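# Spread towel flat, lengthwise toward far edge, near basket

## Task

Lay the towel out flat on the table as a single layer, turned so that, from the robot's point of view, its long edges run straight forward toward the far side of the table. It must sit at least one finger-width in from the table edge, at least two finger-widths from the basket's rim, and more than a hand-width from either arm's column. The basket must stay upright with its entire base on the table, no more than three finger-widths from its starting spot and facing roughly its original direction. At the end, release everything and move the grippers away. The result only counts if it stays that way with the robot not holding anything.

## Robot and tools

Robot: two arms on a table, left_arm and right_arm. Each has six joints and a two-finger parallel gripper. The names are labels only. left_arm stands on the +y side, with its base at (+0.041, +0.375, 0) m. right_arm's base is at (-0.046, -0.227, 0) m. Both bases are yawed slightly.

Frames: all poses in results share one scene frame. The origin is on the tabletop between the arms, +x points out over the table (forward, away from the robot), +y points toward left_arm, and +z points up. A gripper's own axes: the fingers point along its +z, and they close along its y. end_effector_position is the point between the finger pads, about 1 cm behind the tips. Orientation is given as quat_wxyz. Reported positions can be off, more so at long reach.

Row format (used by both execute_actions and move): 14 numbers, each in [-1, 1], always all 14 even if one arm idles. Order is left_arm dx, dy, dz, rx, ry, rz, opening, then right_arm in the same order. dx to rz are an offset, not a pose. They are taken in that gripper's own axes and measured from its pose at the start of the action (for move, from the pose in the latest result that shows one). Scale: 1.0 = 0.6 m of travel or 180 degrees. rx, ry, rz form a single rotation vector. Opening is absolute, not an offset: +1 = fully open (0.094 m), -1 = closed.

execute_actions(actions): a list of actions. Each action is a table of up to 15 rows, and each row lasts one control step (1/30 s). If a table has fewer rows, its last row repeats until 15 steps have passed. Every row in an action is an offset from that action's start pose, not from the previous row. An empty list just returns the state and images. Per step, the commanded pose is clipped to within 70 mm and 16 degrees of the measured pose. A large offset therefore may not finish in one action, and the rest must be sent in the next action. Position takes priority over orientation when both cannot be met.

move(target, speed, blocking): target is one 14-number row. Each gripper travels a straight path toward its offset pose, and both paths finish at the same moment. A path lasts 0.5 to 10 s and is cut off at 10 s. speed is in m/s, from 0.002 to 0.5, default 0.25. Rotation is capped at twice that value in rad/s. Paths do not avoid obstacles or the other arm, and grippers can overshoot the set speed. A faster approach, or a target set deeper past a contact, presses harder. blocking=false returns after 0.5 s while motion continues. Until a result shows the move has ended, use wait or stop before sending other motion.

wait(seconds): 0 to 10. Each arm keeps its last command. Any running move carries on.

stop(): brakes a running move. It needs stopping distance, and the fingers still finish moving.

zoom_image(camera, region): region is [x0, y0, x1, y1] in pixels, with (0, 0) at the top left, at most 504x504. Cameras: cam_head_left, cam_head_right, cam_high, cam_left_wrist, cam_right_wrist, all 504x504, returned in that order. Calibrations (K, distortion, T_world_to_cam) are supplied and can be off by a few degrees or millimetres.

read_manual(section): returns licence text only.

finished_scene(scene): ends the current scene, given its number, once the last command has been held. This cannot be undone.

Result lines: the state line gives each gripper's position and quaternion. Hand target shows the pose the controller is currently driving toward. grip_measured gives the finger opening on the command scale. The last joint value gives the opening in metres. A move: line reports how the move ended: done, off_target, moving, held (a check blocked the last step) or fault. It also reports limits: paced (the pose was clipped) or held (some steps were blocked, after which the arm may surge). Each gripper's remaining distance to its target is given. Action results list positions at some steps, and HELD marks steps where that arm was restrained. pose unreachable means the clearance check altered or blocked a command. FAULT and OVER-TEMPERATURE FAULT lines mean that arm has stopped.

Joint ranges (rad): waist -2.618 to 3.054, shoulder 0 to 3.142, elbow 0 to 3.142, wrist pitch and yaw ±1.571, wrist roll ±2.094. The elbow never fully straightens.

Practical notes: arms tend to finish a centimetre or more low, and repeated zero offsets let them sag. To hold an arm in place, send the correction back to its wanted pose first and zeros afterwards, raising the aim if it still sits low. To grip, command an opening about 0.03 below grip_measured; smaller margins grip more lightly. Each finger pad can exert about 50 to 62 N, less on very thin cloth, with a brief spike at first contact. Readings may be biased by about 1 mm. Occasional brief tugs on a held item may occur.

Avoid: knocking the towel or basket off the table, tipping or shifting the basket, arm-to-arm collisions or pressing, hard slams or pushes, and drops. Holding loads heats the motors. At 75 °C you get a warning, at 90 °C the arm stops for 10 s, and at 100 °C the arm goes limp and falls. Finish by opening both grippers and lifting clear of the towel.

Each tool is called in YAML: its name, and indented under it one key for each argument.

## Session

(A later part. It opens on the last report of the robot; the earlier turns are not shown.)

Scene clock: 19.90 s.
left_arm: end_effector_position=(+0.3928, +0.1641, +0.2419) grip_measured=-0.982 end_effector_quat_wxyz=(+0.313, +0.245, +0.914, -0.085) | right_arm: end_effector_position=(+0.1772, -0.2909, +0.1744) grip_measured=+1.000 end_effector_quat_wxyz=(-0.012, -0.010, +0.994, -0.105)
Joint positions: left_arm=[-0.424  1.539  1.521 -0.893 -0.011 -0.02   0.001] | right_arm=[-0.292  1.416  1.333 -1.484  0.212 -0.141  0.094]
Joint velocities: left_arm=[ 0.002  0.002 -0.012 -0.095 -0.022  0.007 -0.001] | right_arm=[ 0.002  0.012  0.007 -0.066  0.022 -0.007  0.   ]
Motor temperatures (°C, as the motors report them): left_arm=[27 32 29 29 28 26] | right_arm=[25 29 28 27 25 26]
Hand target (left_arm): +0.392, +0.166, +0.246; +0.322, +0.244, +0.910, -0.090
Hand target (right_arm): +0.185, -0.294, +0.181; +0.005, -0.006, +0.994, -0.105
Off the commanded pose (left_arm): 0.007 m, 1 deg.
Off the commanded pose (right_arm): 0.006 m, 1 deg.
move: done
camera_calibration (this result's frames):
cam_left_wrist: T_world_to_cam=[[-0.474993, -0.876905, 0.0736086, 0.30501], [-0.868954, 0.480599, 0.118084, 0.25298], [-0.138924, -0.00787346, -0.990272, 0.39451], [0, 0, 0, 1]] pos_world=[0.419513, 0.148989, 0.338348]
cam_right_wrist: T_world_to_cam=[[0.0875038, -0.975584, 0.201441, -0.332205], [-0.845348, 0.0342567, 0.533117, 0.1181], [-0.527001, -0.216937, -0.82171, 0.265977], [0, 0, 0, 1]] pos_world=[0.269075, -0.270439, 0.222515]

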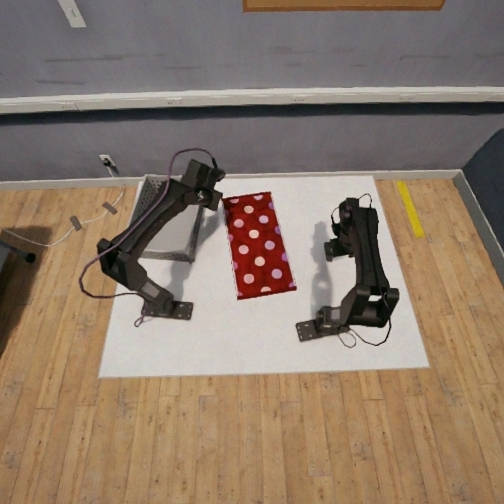

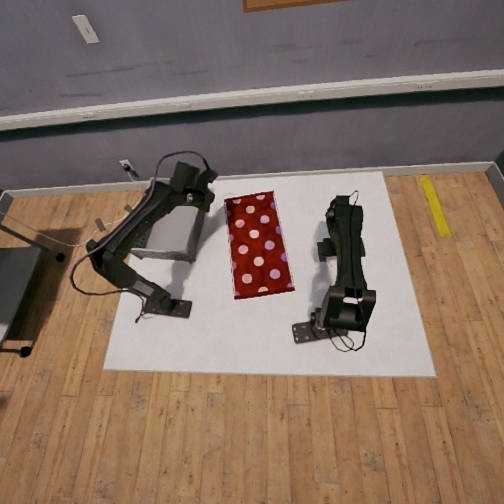

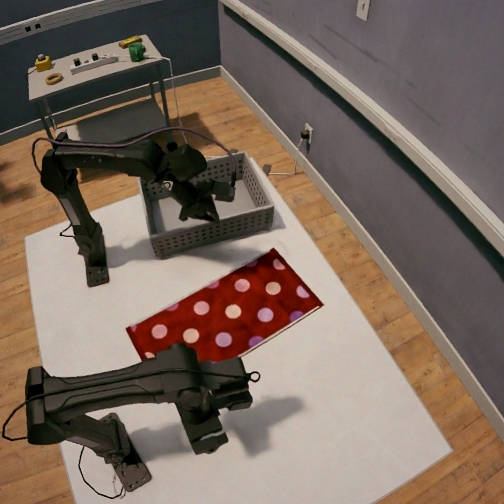

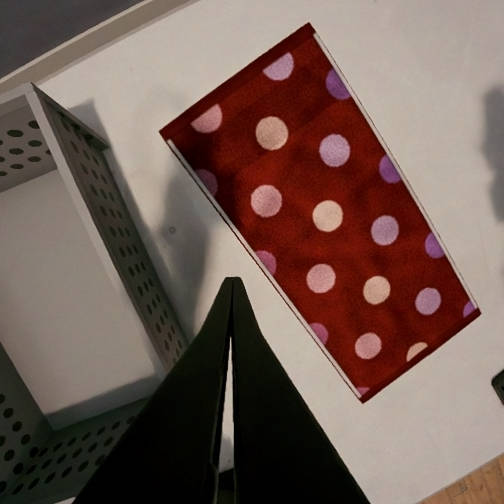

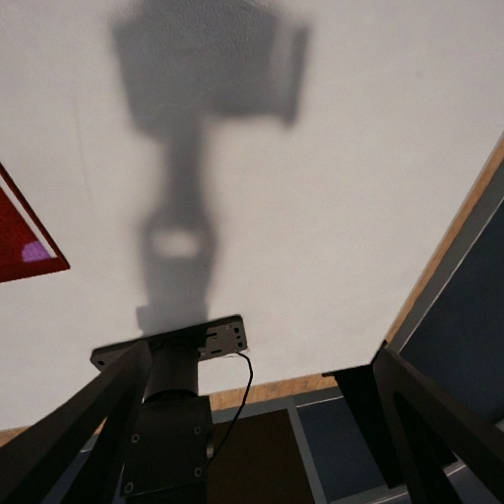

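move:
  target: [0,0.1,0,0,0,0,-1,0.095,0.572,0.108,-0.07,0,-0.0,-1]
  speed: 0.3

move:
  target: [0,0,0,0,0,0,-1,0,0,0.04,0,0,0,-1]
  speed: 0.05

move:
  target: [0,0,0,0,0,0,-1,0,0.12,0.004,0,0,0,-1]
  speed: 0.06

Scene clock: 21.90 s.
left_arm: end_effector_position=(+0.4187, +0.2157, +0.2426) grip_measured=-0.982 end_effector_quat_wxyz=(+0.316, +0.243, +0.913, -0.083) | right_arm: end_effector_position=(+0.0988, +0.0255, +0.0363) grip_measured=-0.985 end_effector_quat_wxyz=(-0.037, -0.009, +0.999, +0.003)
Joint positions: left_arm=[-0.235  1.539  1.521 -0.893  0.098  0.129  0.001] | right_arm=[ 0.835  1.745  1.121 -0.982 -0.066  0.986  0.001]
Joint velocities: left_arm=[-0.002 -0.007 -0.022  0.022  0.022  0.022 -0.   ] | right_arm=[-0.007 -0.017 -0.002  0.051 -0.007 -0.007 -0.   ]
Motor temperatures (°C, as the motors report them): left_arm=[27 31 29 29 28 26] | right_arm=[25 29 28 27 25 26]
Hand target (left_arm): +0.422, +0.215, +0.241; +0.313, +0.245, +0.914, -0.085
Hand target (right_arm): +0.104, +0.036, +0.041; -0.024, -0.009, +1.000, +0.016
Off the commanded pose (left_arm): 0.004 m, 1 deg.
Off the commanded pose (right_arm): 0.014 m, 3 deg.
move: off_target (right_arm)
camera_calibration (this result's frames):
cam_left_wrist: T_world_to_cam=[[-0.472074, -0.878899, 0.0684235, 0.362953], [-0.871769, 0.476959, 0.111937, 0.254084], [-0.131016, -0.00680712, -0.991357, 0.395898], [0, 0, 0, 1]] pos_world=[0.444712, 0.200506, 0.339201]
cam_right_wrist: T_world_to_cam=[[0.0834012, -0.996355, -0.0178883, 0.0199861], [-0.816612, -0.0786216, 0.571808, 0.113274], [-0.57113, -0.0330817, -0.820193, 0.179431], [0, 0, 0, 1]] pos_world=[0.193312, 0.0347549, 0.0827549]

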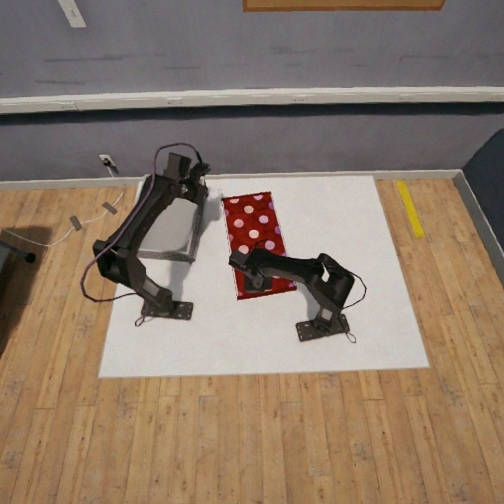

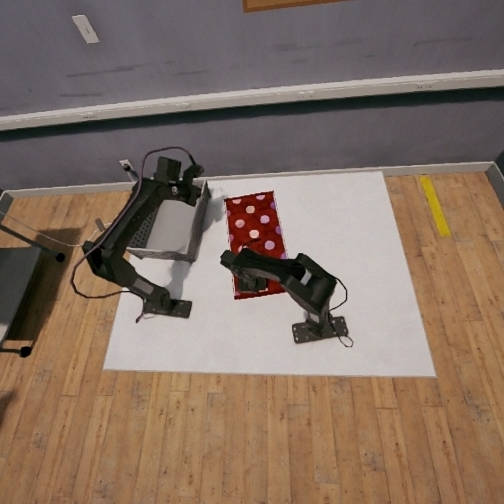

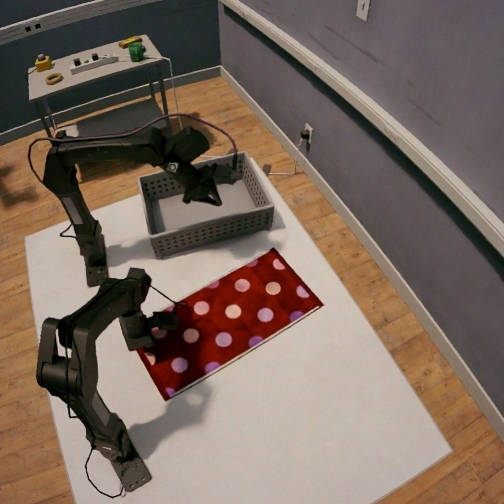

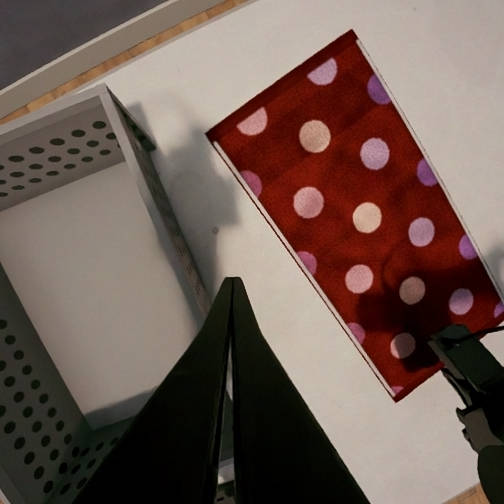

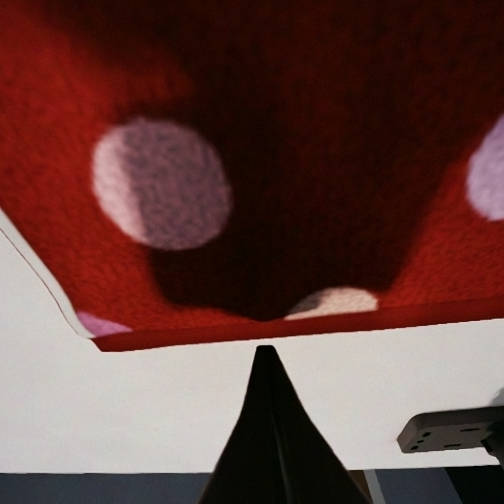

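Scene clock: 22.63 s.
left_arm: end_effector_position=(+0.4187, +0.2157, +0.2426) grip_measured=-0.982 end_effector_quat_wxyz=(+0.316, +0.243, +0.913, -0.083) | right_arm: end_effector_position=(+0.0967, +0.0226, +0.0172) grip_measured=-0.985 end_effector_quat_wxyz=(-0.041, -0.009, +0.999, -0.001)
Joint positions: left_arm=[-0.235  1.539  1.521 -0.893  0.098  0.129  0.001] | right_arm=[ 0.835  1.773  1.072 -0.916 -0.067  0.986  0.001]
Joint velocities: left_arm=[-0.022  0.002  0.007  0.051  0.022 -0.022 -0.   ] | right_arm=[-0.002  0.007  0.002 -0.022  0.066 -0.037 -0.   ]
Motor temperatures (°C, as the motors report them): left_arm=[27 31 29 29 28 26] | right_arm=[25 29 28 27 25 26]
Hand target (left_arm): +0.419, +0.216, +0.243; +0.316, +0.243, +0.913, -0.083
Hand target (right_arm): +0.097, +0.025, +0.012; -0.037, -0.010, +0.999, +0.003
Off the commanded pose (left_arm): 0.000 m, 0 deg.
Off the commanded pose (right_arm): 0.006 m, 1 deg.
move: done
camera_calibration (this result's frames):
cam_left_wrist: T_world_to_cam=[[-0.472074, -0.878899, 0.0684235, 0.362953], [-0.871769, 0.476959, 0.111937, 0.254084], [-0.131016, -0.00680712, -0.991357, 0.395898], [0, 0, 0, 1]] pos_world=[0.444712, 0.200506, 0.339201]
cam_right_wrist: T_world_to_cam=[[0.0832546, -0.996489, -0.00884928, 0.0168282], [-0.8123, -0.0730047, 0.578652, 0.121634], [-0.577266, -0.0409872, -0.815526, 0.163186], [0, 0, 0, 1]] pos_world=[0.191605, 0.0323375, 0.0628478]

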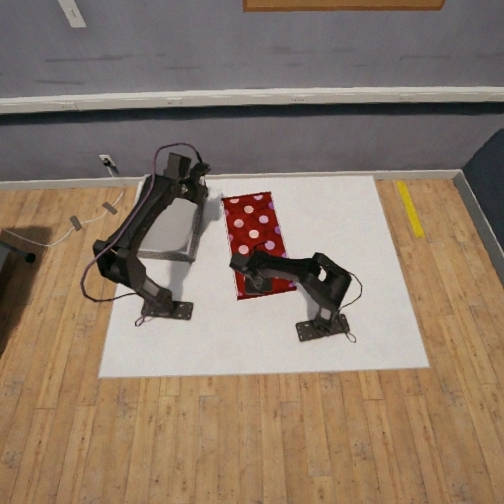

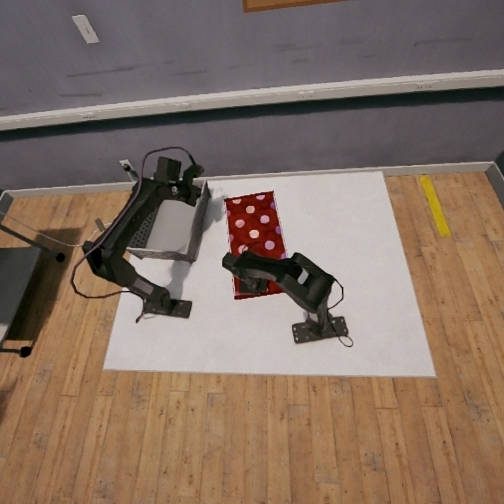

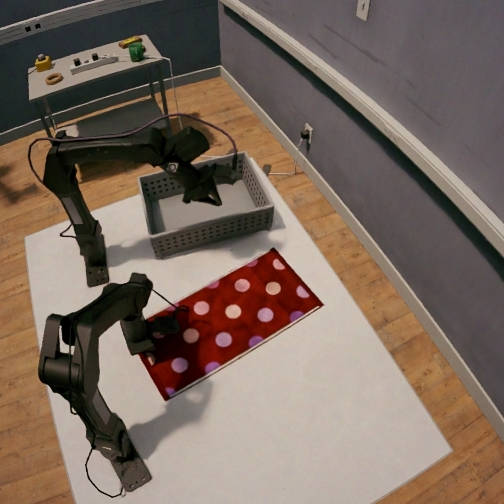

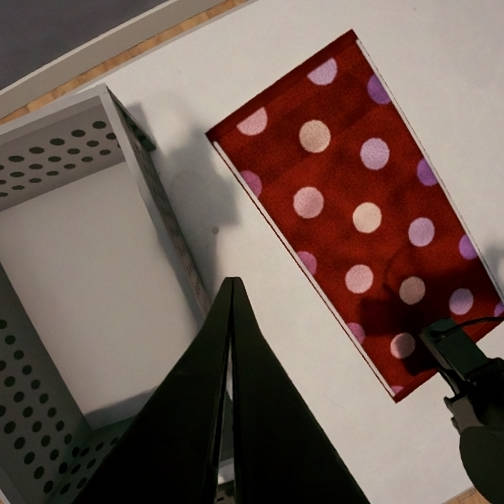

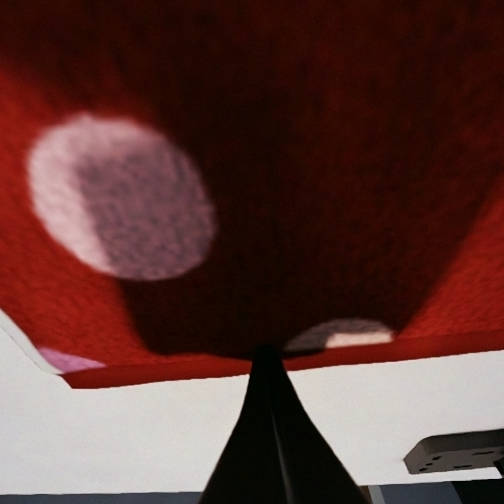

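Scene clock: 24.13 s.
left_arm: end_effector_position=(+0.4187, +0.2157, +0.2426) grip_measured=-0.982 end_effector_quat_wxyz=(+0.316, +0.243, +0.913, -0.083) | right_arm: end_effector_position=(+0.0918, +0.0711, +0.0172) grip_measured=-0.985 end_effector_quat_wxyz=(-0.051, -0.005, +0.998, -0.033)
Joint positions: left_arm=[-0.235  1.539  1.521 -0.893  0.098  0.129  0.001] | right_arm=[ 0.931  1.968  1.328 -1.036 -0.06   1.089  0.001]
Joint velocities: left_arm=[-0.002  0.012  0.002  0.066  0.095 -0.007 -0.   ] | right_arm=[-0.012  0.022 -0.022 -0.022 -0.007  0.007  0.   ]
Motor temperatures (°C, as the motors report them): left_arm=[27 31 29 29 28 26] | right_arm=[25 29 28 27 25 26]
Hand target (left_arm): +0.419, +0.216, +0.243; +0.316, +0.243, +0.913, -0.083
Hand target (right_arm): +0.094, +0.094, +0.014; -0.043, -0.010, +0.999, -0.001
Off the commanded pose (left_arm): 0.000 m, 0 deg.
Off the commanded pose (right_arm): 0.024 m, 4 deg.
move: off_target (right_arm)
camera_calibration (this result's frames):
cam_left_wrist: T_world_to_cam=[[-0.472074, -0.878899, 0.0684235, 0.362953], [-0.871769, 0.476959, 0.111937, 0.254084], [-0.131016, -0.00680712, -0.991357, 0.395898], [0, 0, 0, 1]] pos_world=[0.444712, 0.200506, 0.339201]
cam_right_wrist: T_world_to_cam=[[0.0774379, -0.995571, 0.0533007, 0.0649156], [-0.801151, -0.0303161, 0.597694, 0.116804], [-0.593432, -0.0889861, -0.79995, 0.166928], [0, 0, 0, 1]] pos_world=[0.187611, 0.0830235, 0.0602612]

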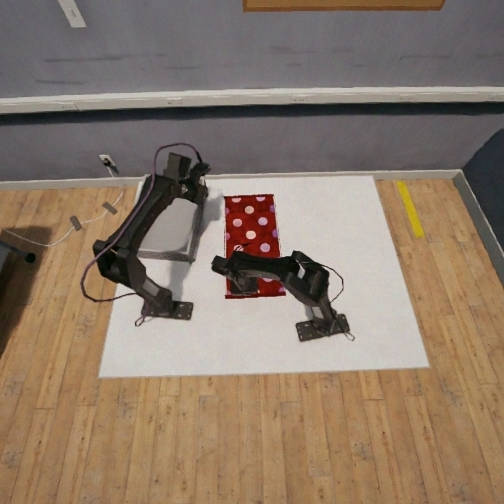

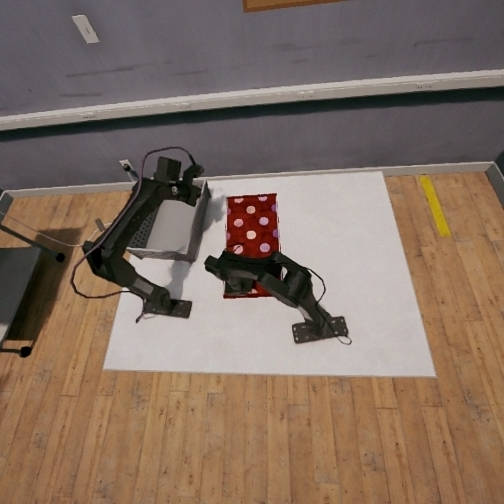

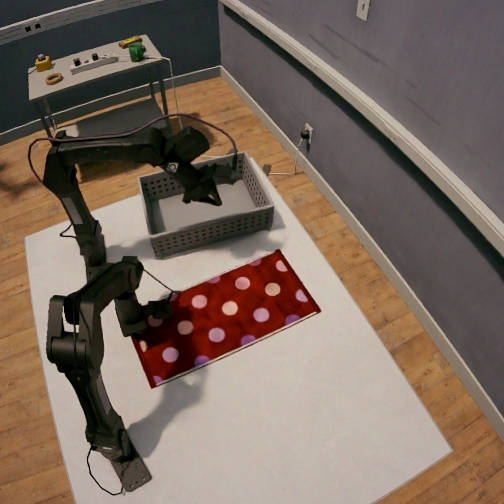

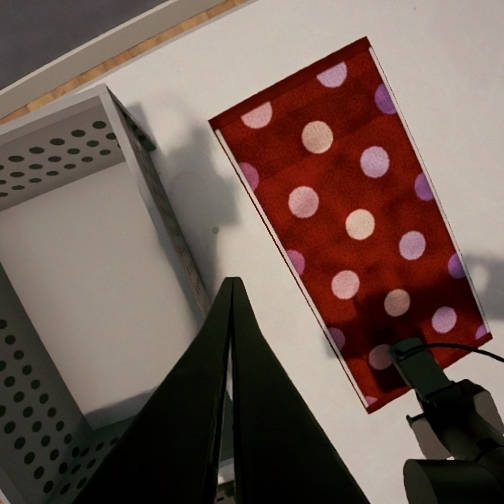

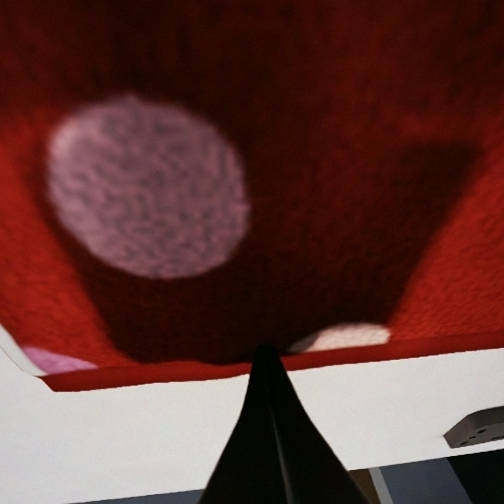

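move:
  target: [0,0,0,0,0,0,-1,-0.08,0,-0.008,0,0,0,-1]
  speed: 0.05

move:
  target: [0,0,0,0,0,0,-1,0,0,-0.13,0,0,0,-1]

move:
  target: [0,0,0,0,0,0,-1,-0.1,-0.6,0,0,0,0,-1]
  speed: 0.3

Scene clock: 25.53 s.
left_arm: end_effector_position=(+0.4187, +0.2157, +0.2426) grip_measured=-0.982 end_effector_quat_wxyz=(+0.316, +0.243, +0.913, -0.083) | right_arm: end_effector_position=(+0.1254, +0.0683, +0.0180) grip_measured=-0.985 end_effector_quat_wxyz=(-0.070, -0.006, +0.997, -0.035)
Joint positions: left_arm=[-0.235  1.539  1.521 -0.893  0.098  0.129  0.001] | right_arm=[ 0.83   2.041  1.433 -1.1   -0.079  0.982  0.001]
Joint velocities: left_arm=[-0.002  0.012  0.002 -0.051 -0.007 -0.007  0.   ] | right_arm=[-0.012  0.002  0.002 -0.066  0.066 -0.037 -0.001]
Motor temperatures (°C, as the motors report them): left_arm=[27 31 29 29 28 26] | right_arm=[25 29 28 27 25 26]
Hand target (left_arm): +0.419, +0.216, +0.243; +0.316, +0.243, +0.913, -0.083
Hand target (right_arm): +0.141, +0.071, +0.017; -0.049, -0.004, +0.998, -0.033
Off the commanded pose (left_arm): 0.000 m, 0 deg.
Off the commanded pose (right_arm): 0.015 m, 2 deg.
move: off_target (right_arm)
camera_calibration (this result's frames):
cam_left_wrist: T_world_to_cam=[[-0.472074, -0.878899, 0.0684235, 0.362953], [-0.871769, 0.476959, 0.111937, 0.254084], [-0.131016, -0.00680712, -0.991357, 0.395898], [0, 0, 0, 1]] pos_world=[0.444712, 0.200506, 0.339201]
cam_right_wrist: T_world_to_cam=[[0.0815903, -0.995165, 0.0546791, 0.0589846], [-0.777399, -0.0292129, 0.62833, 0.139542], [-0.623694, -0.093773, -0.776023, 0.190929], [0, 0, 0, 1]] pos_world=[0.222749, 0.0806799, 0.0572618]

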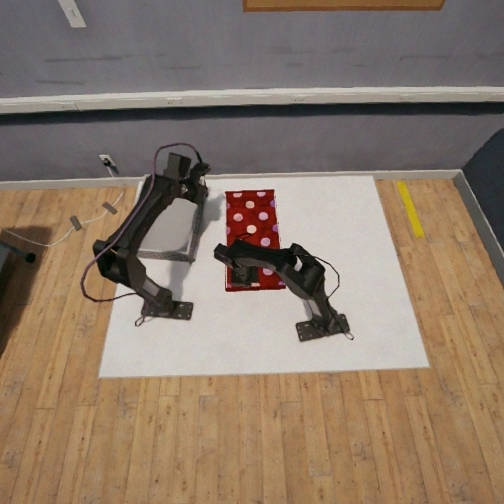

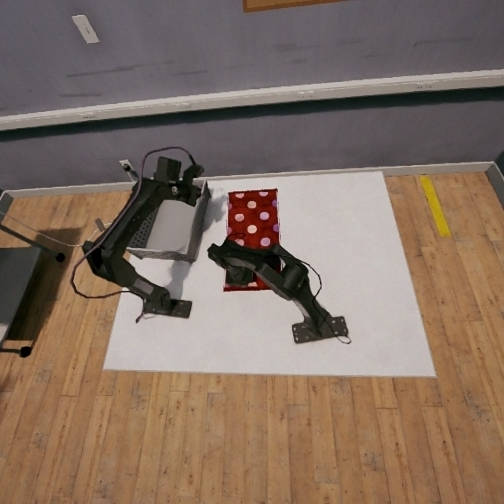

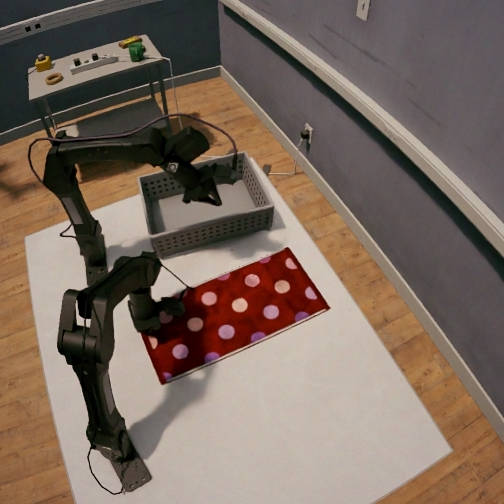

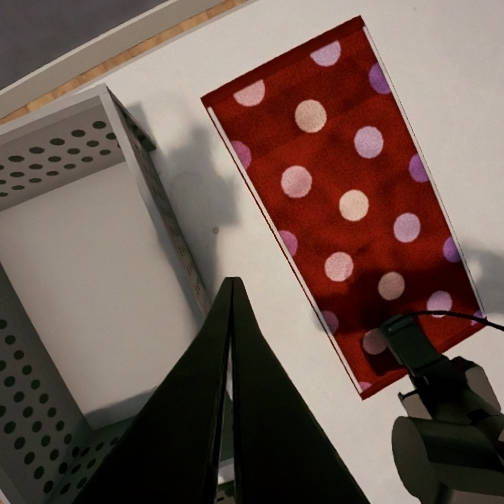

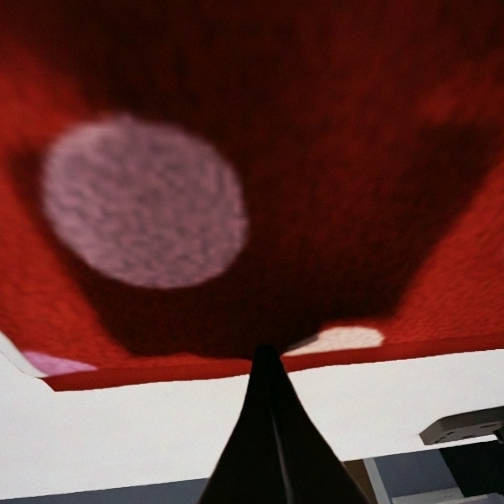

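Scene clock: 26.63 s.
left_arm: end_effector_position=(+0.4187, +0.2157, +0.2426) grip_measured=-0.982 end_effector_quat_wxyz=(+0.316, +0.243, +0.913, -0.083) | right_arm: end_effector_position=(+0.1297, +0.0761, +0.0888) grip_measured=-0.985 end_effector_quat_wxyz=(-0.075, -0.010, +0.996, -0.039)
Joint positions: left_arm=[-0.235  1.539  1.521 -0.893  0.098  0.129  0.001] | right_arm=[ 0.83   2.024  1.696 -1.392 -0.082  0.974  0.001]
Joint velocities: left_arm=[-0.012  0.007  0.017  0.022 -0.037 -0.022  0.001] | right_arm=[-0.017 -0.022  0.002  0.007 -0.037 -0.022  0.   ]
Motor temperatures (°C, as the motors report them): left_arm=[27 31 29 29 28 26] | right_arm=[25 29 28 27 25 26]
Hand target (left_arm): +0.419, +0.216, +0.243; +0.316, +0.243, +0.913, -0.083
Hand target (right_arm): +0.136, +0.075, +0.095; -0.070, -0.006, +0.997, -0.035
Off the commanded pose (left_arm): 0.000 m, 0 deg.
Off the commanded pose (right_arm): 0.009 m, 1 deg.
move: done
camera_calibration (this result's frames):
cam_left_wrist: T_world_to_cam=[[-0.472074, -0.878899, 0.0684235, 0.362953], [-0.871769, 0.476959, 0.111937, 0.254084], [-0.131016, -0.00680712, -0.991357, 0.395898], [0, 0, 0, 1]] pos_world=[0.444712, 0.200506, 0.339201]
cam_right_wrist: T_world_to_cam=[[0.0895631, -0.994089, 0.0613671, 0.060803], [-0.770689, -0.0301434, 0.636498, 0.0970631], [-0.630886, -0.104302, -0.768833, 0.250378], [0, 0, 0, 1]] pos_world=[0.22732, 0.0894843, 0.126987]

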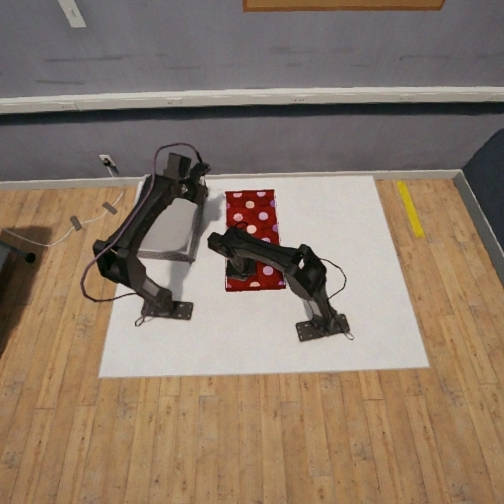

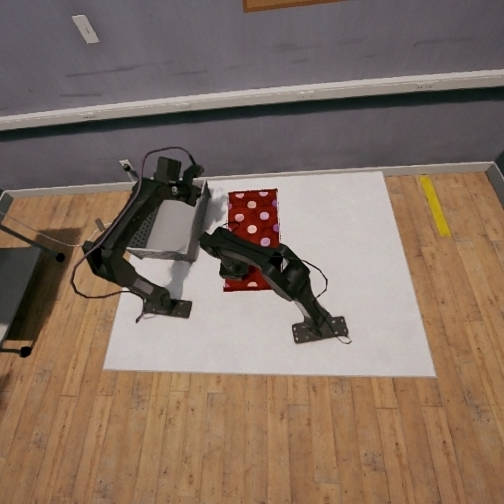

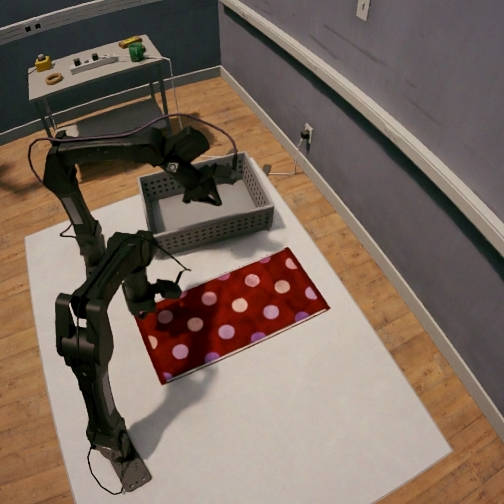

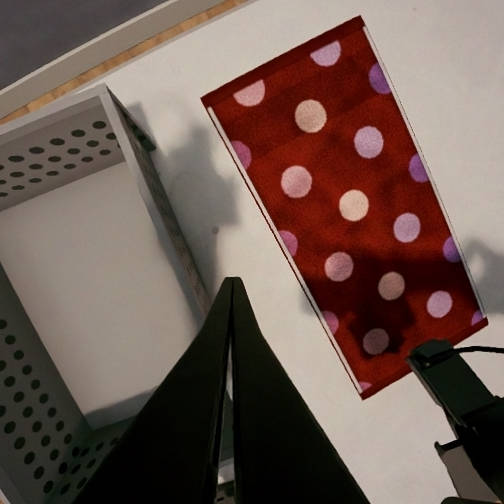

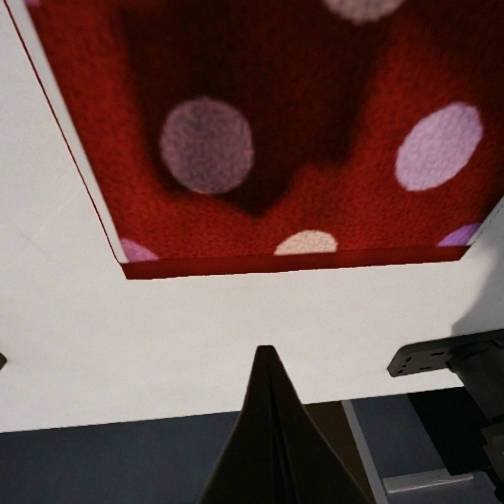

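Scene clock: 28.60 s.
left_arm: end_effector_position=(+0.4187, +0.2157, +0.2426) grip_measured=-0.982 end_effector_quat_wxyz=(+0.316, +0.243, +0.913, -0.083) | right_arm: end_effector_position=(+0.1956, -0.2849, +0.1127) grip_measured=-0.985 end_effector_quat_wxyz=(-0.075, -0.008, +0.996, -0.050)
Joint positions: left_arm=[-0.235  1.539  1.521 -0.893  0.098  0.129  0.001] | right_arm=[-0.323  1.607  1.268 -1.365  0.122 -0.159  0.001]
Joint velocities: left_arm=[-0.007  0.002 -0.017 -0.051 -0.007 -0.007 -0.001] | right_arm=[-0.002  0.017 -0.012 -0.007  0.037  0.007 -0.   ]
Motor temperatures (°C, as the motors report them): left_arm=[27 31 29 29 28 26] | right_arm=[25 29 28 27 25 26]
Hand target (left_arm): +0.419, +0.216, +0.243; +0.316, +0.243, +0.913, -0.083
Hand target (right_arm): +0.203, -0.287, +0.117; -0.064, -0.009, +0.997, -0.051
Off the commanded pose (left_arm): 0.000 m, 0 deg.
Off the commanded pose (right_arm): 0.007 m, 1 deg.
move: done
camera_calibration (this result's frames):
cam_left_wrist: T_world_to_cam=[[-0.472074, -0.878899, 0.0684235, 0.362953], [-0.871769, 0.476959, 0.111937, 0.254084], [-0.131016, -0.00680712, -0.991357, 0.395898], [0, 0, 0, 1]] pos_world=[0.444712, 0.200506, 0.339201]
cam_right_wrist: T_world_to_cam=[[0.0863739, -0.992822, 0.0827301, -0.306833], [-0.771244, -0.0140682, 0.636384, 0.126483], [-0.630652, -0.118772, -0.766923, 0.268288], [0, 0, 0, 1]] pos_world=[0.293248, -0.270986, 0.150649]

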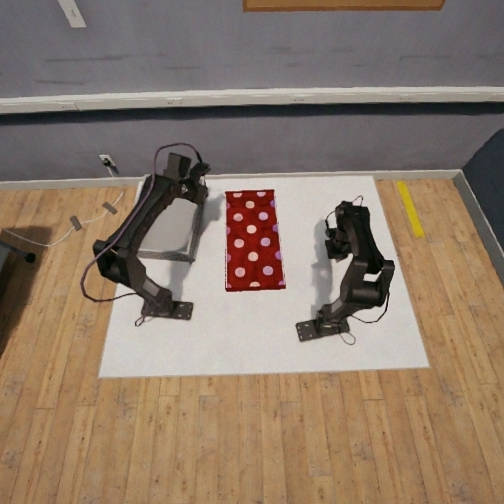

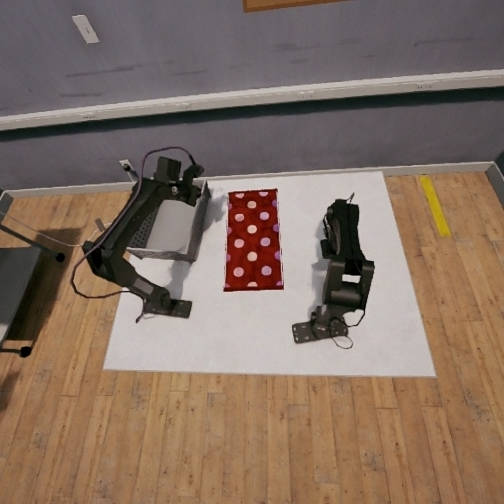

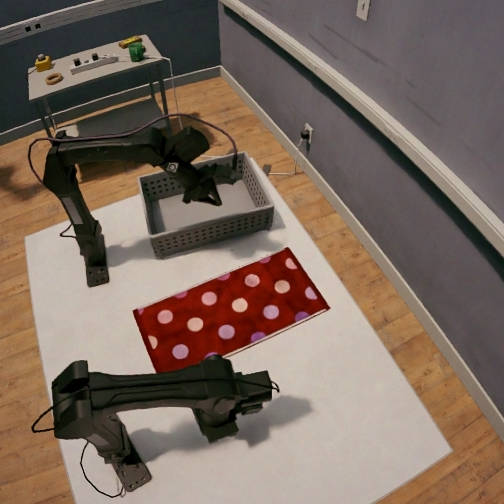

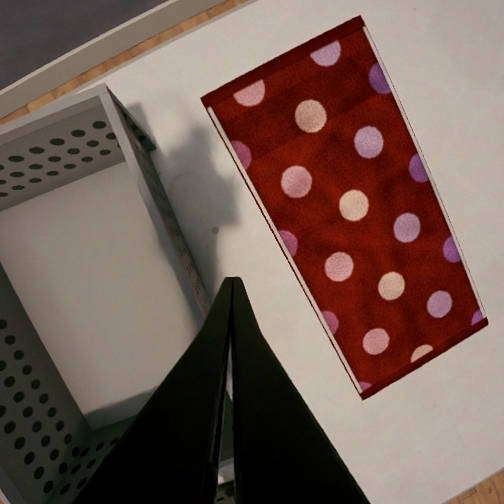

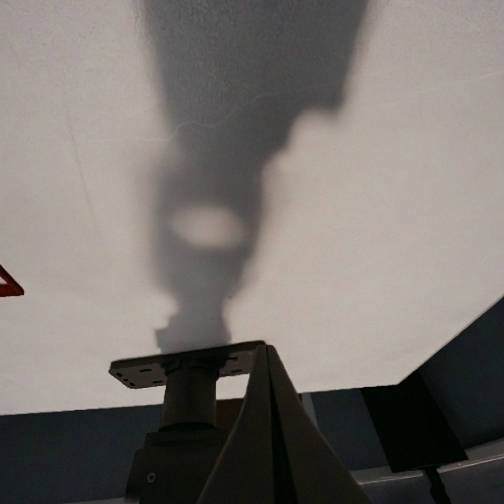

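finished_scene:
  scene: 1

The scene is finished: the task was done.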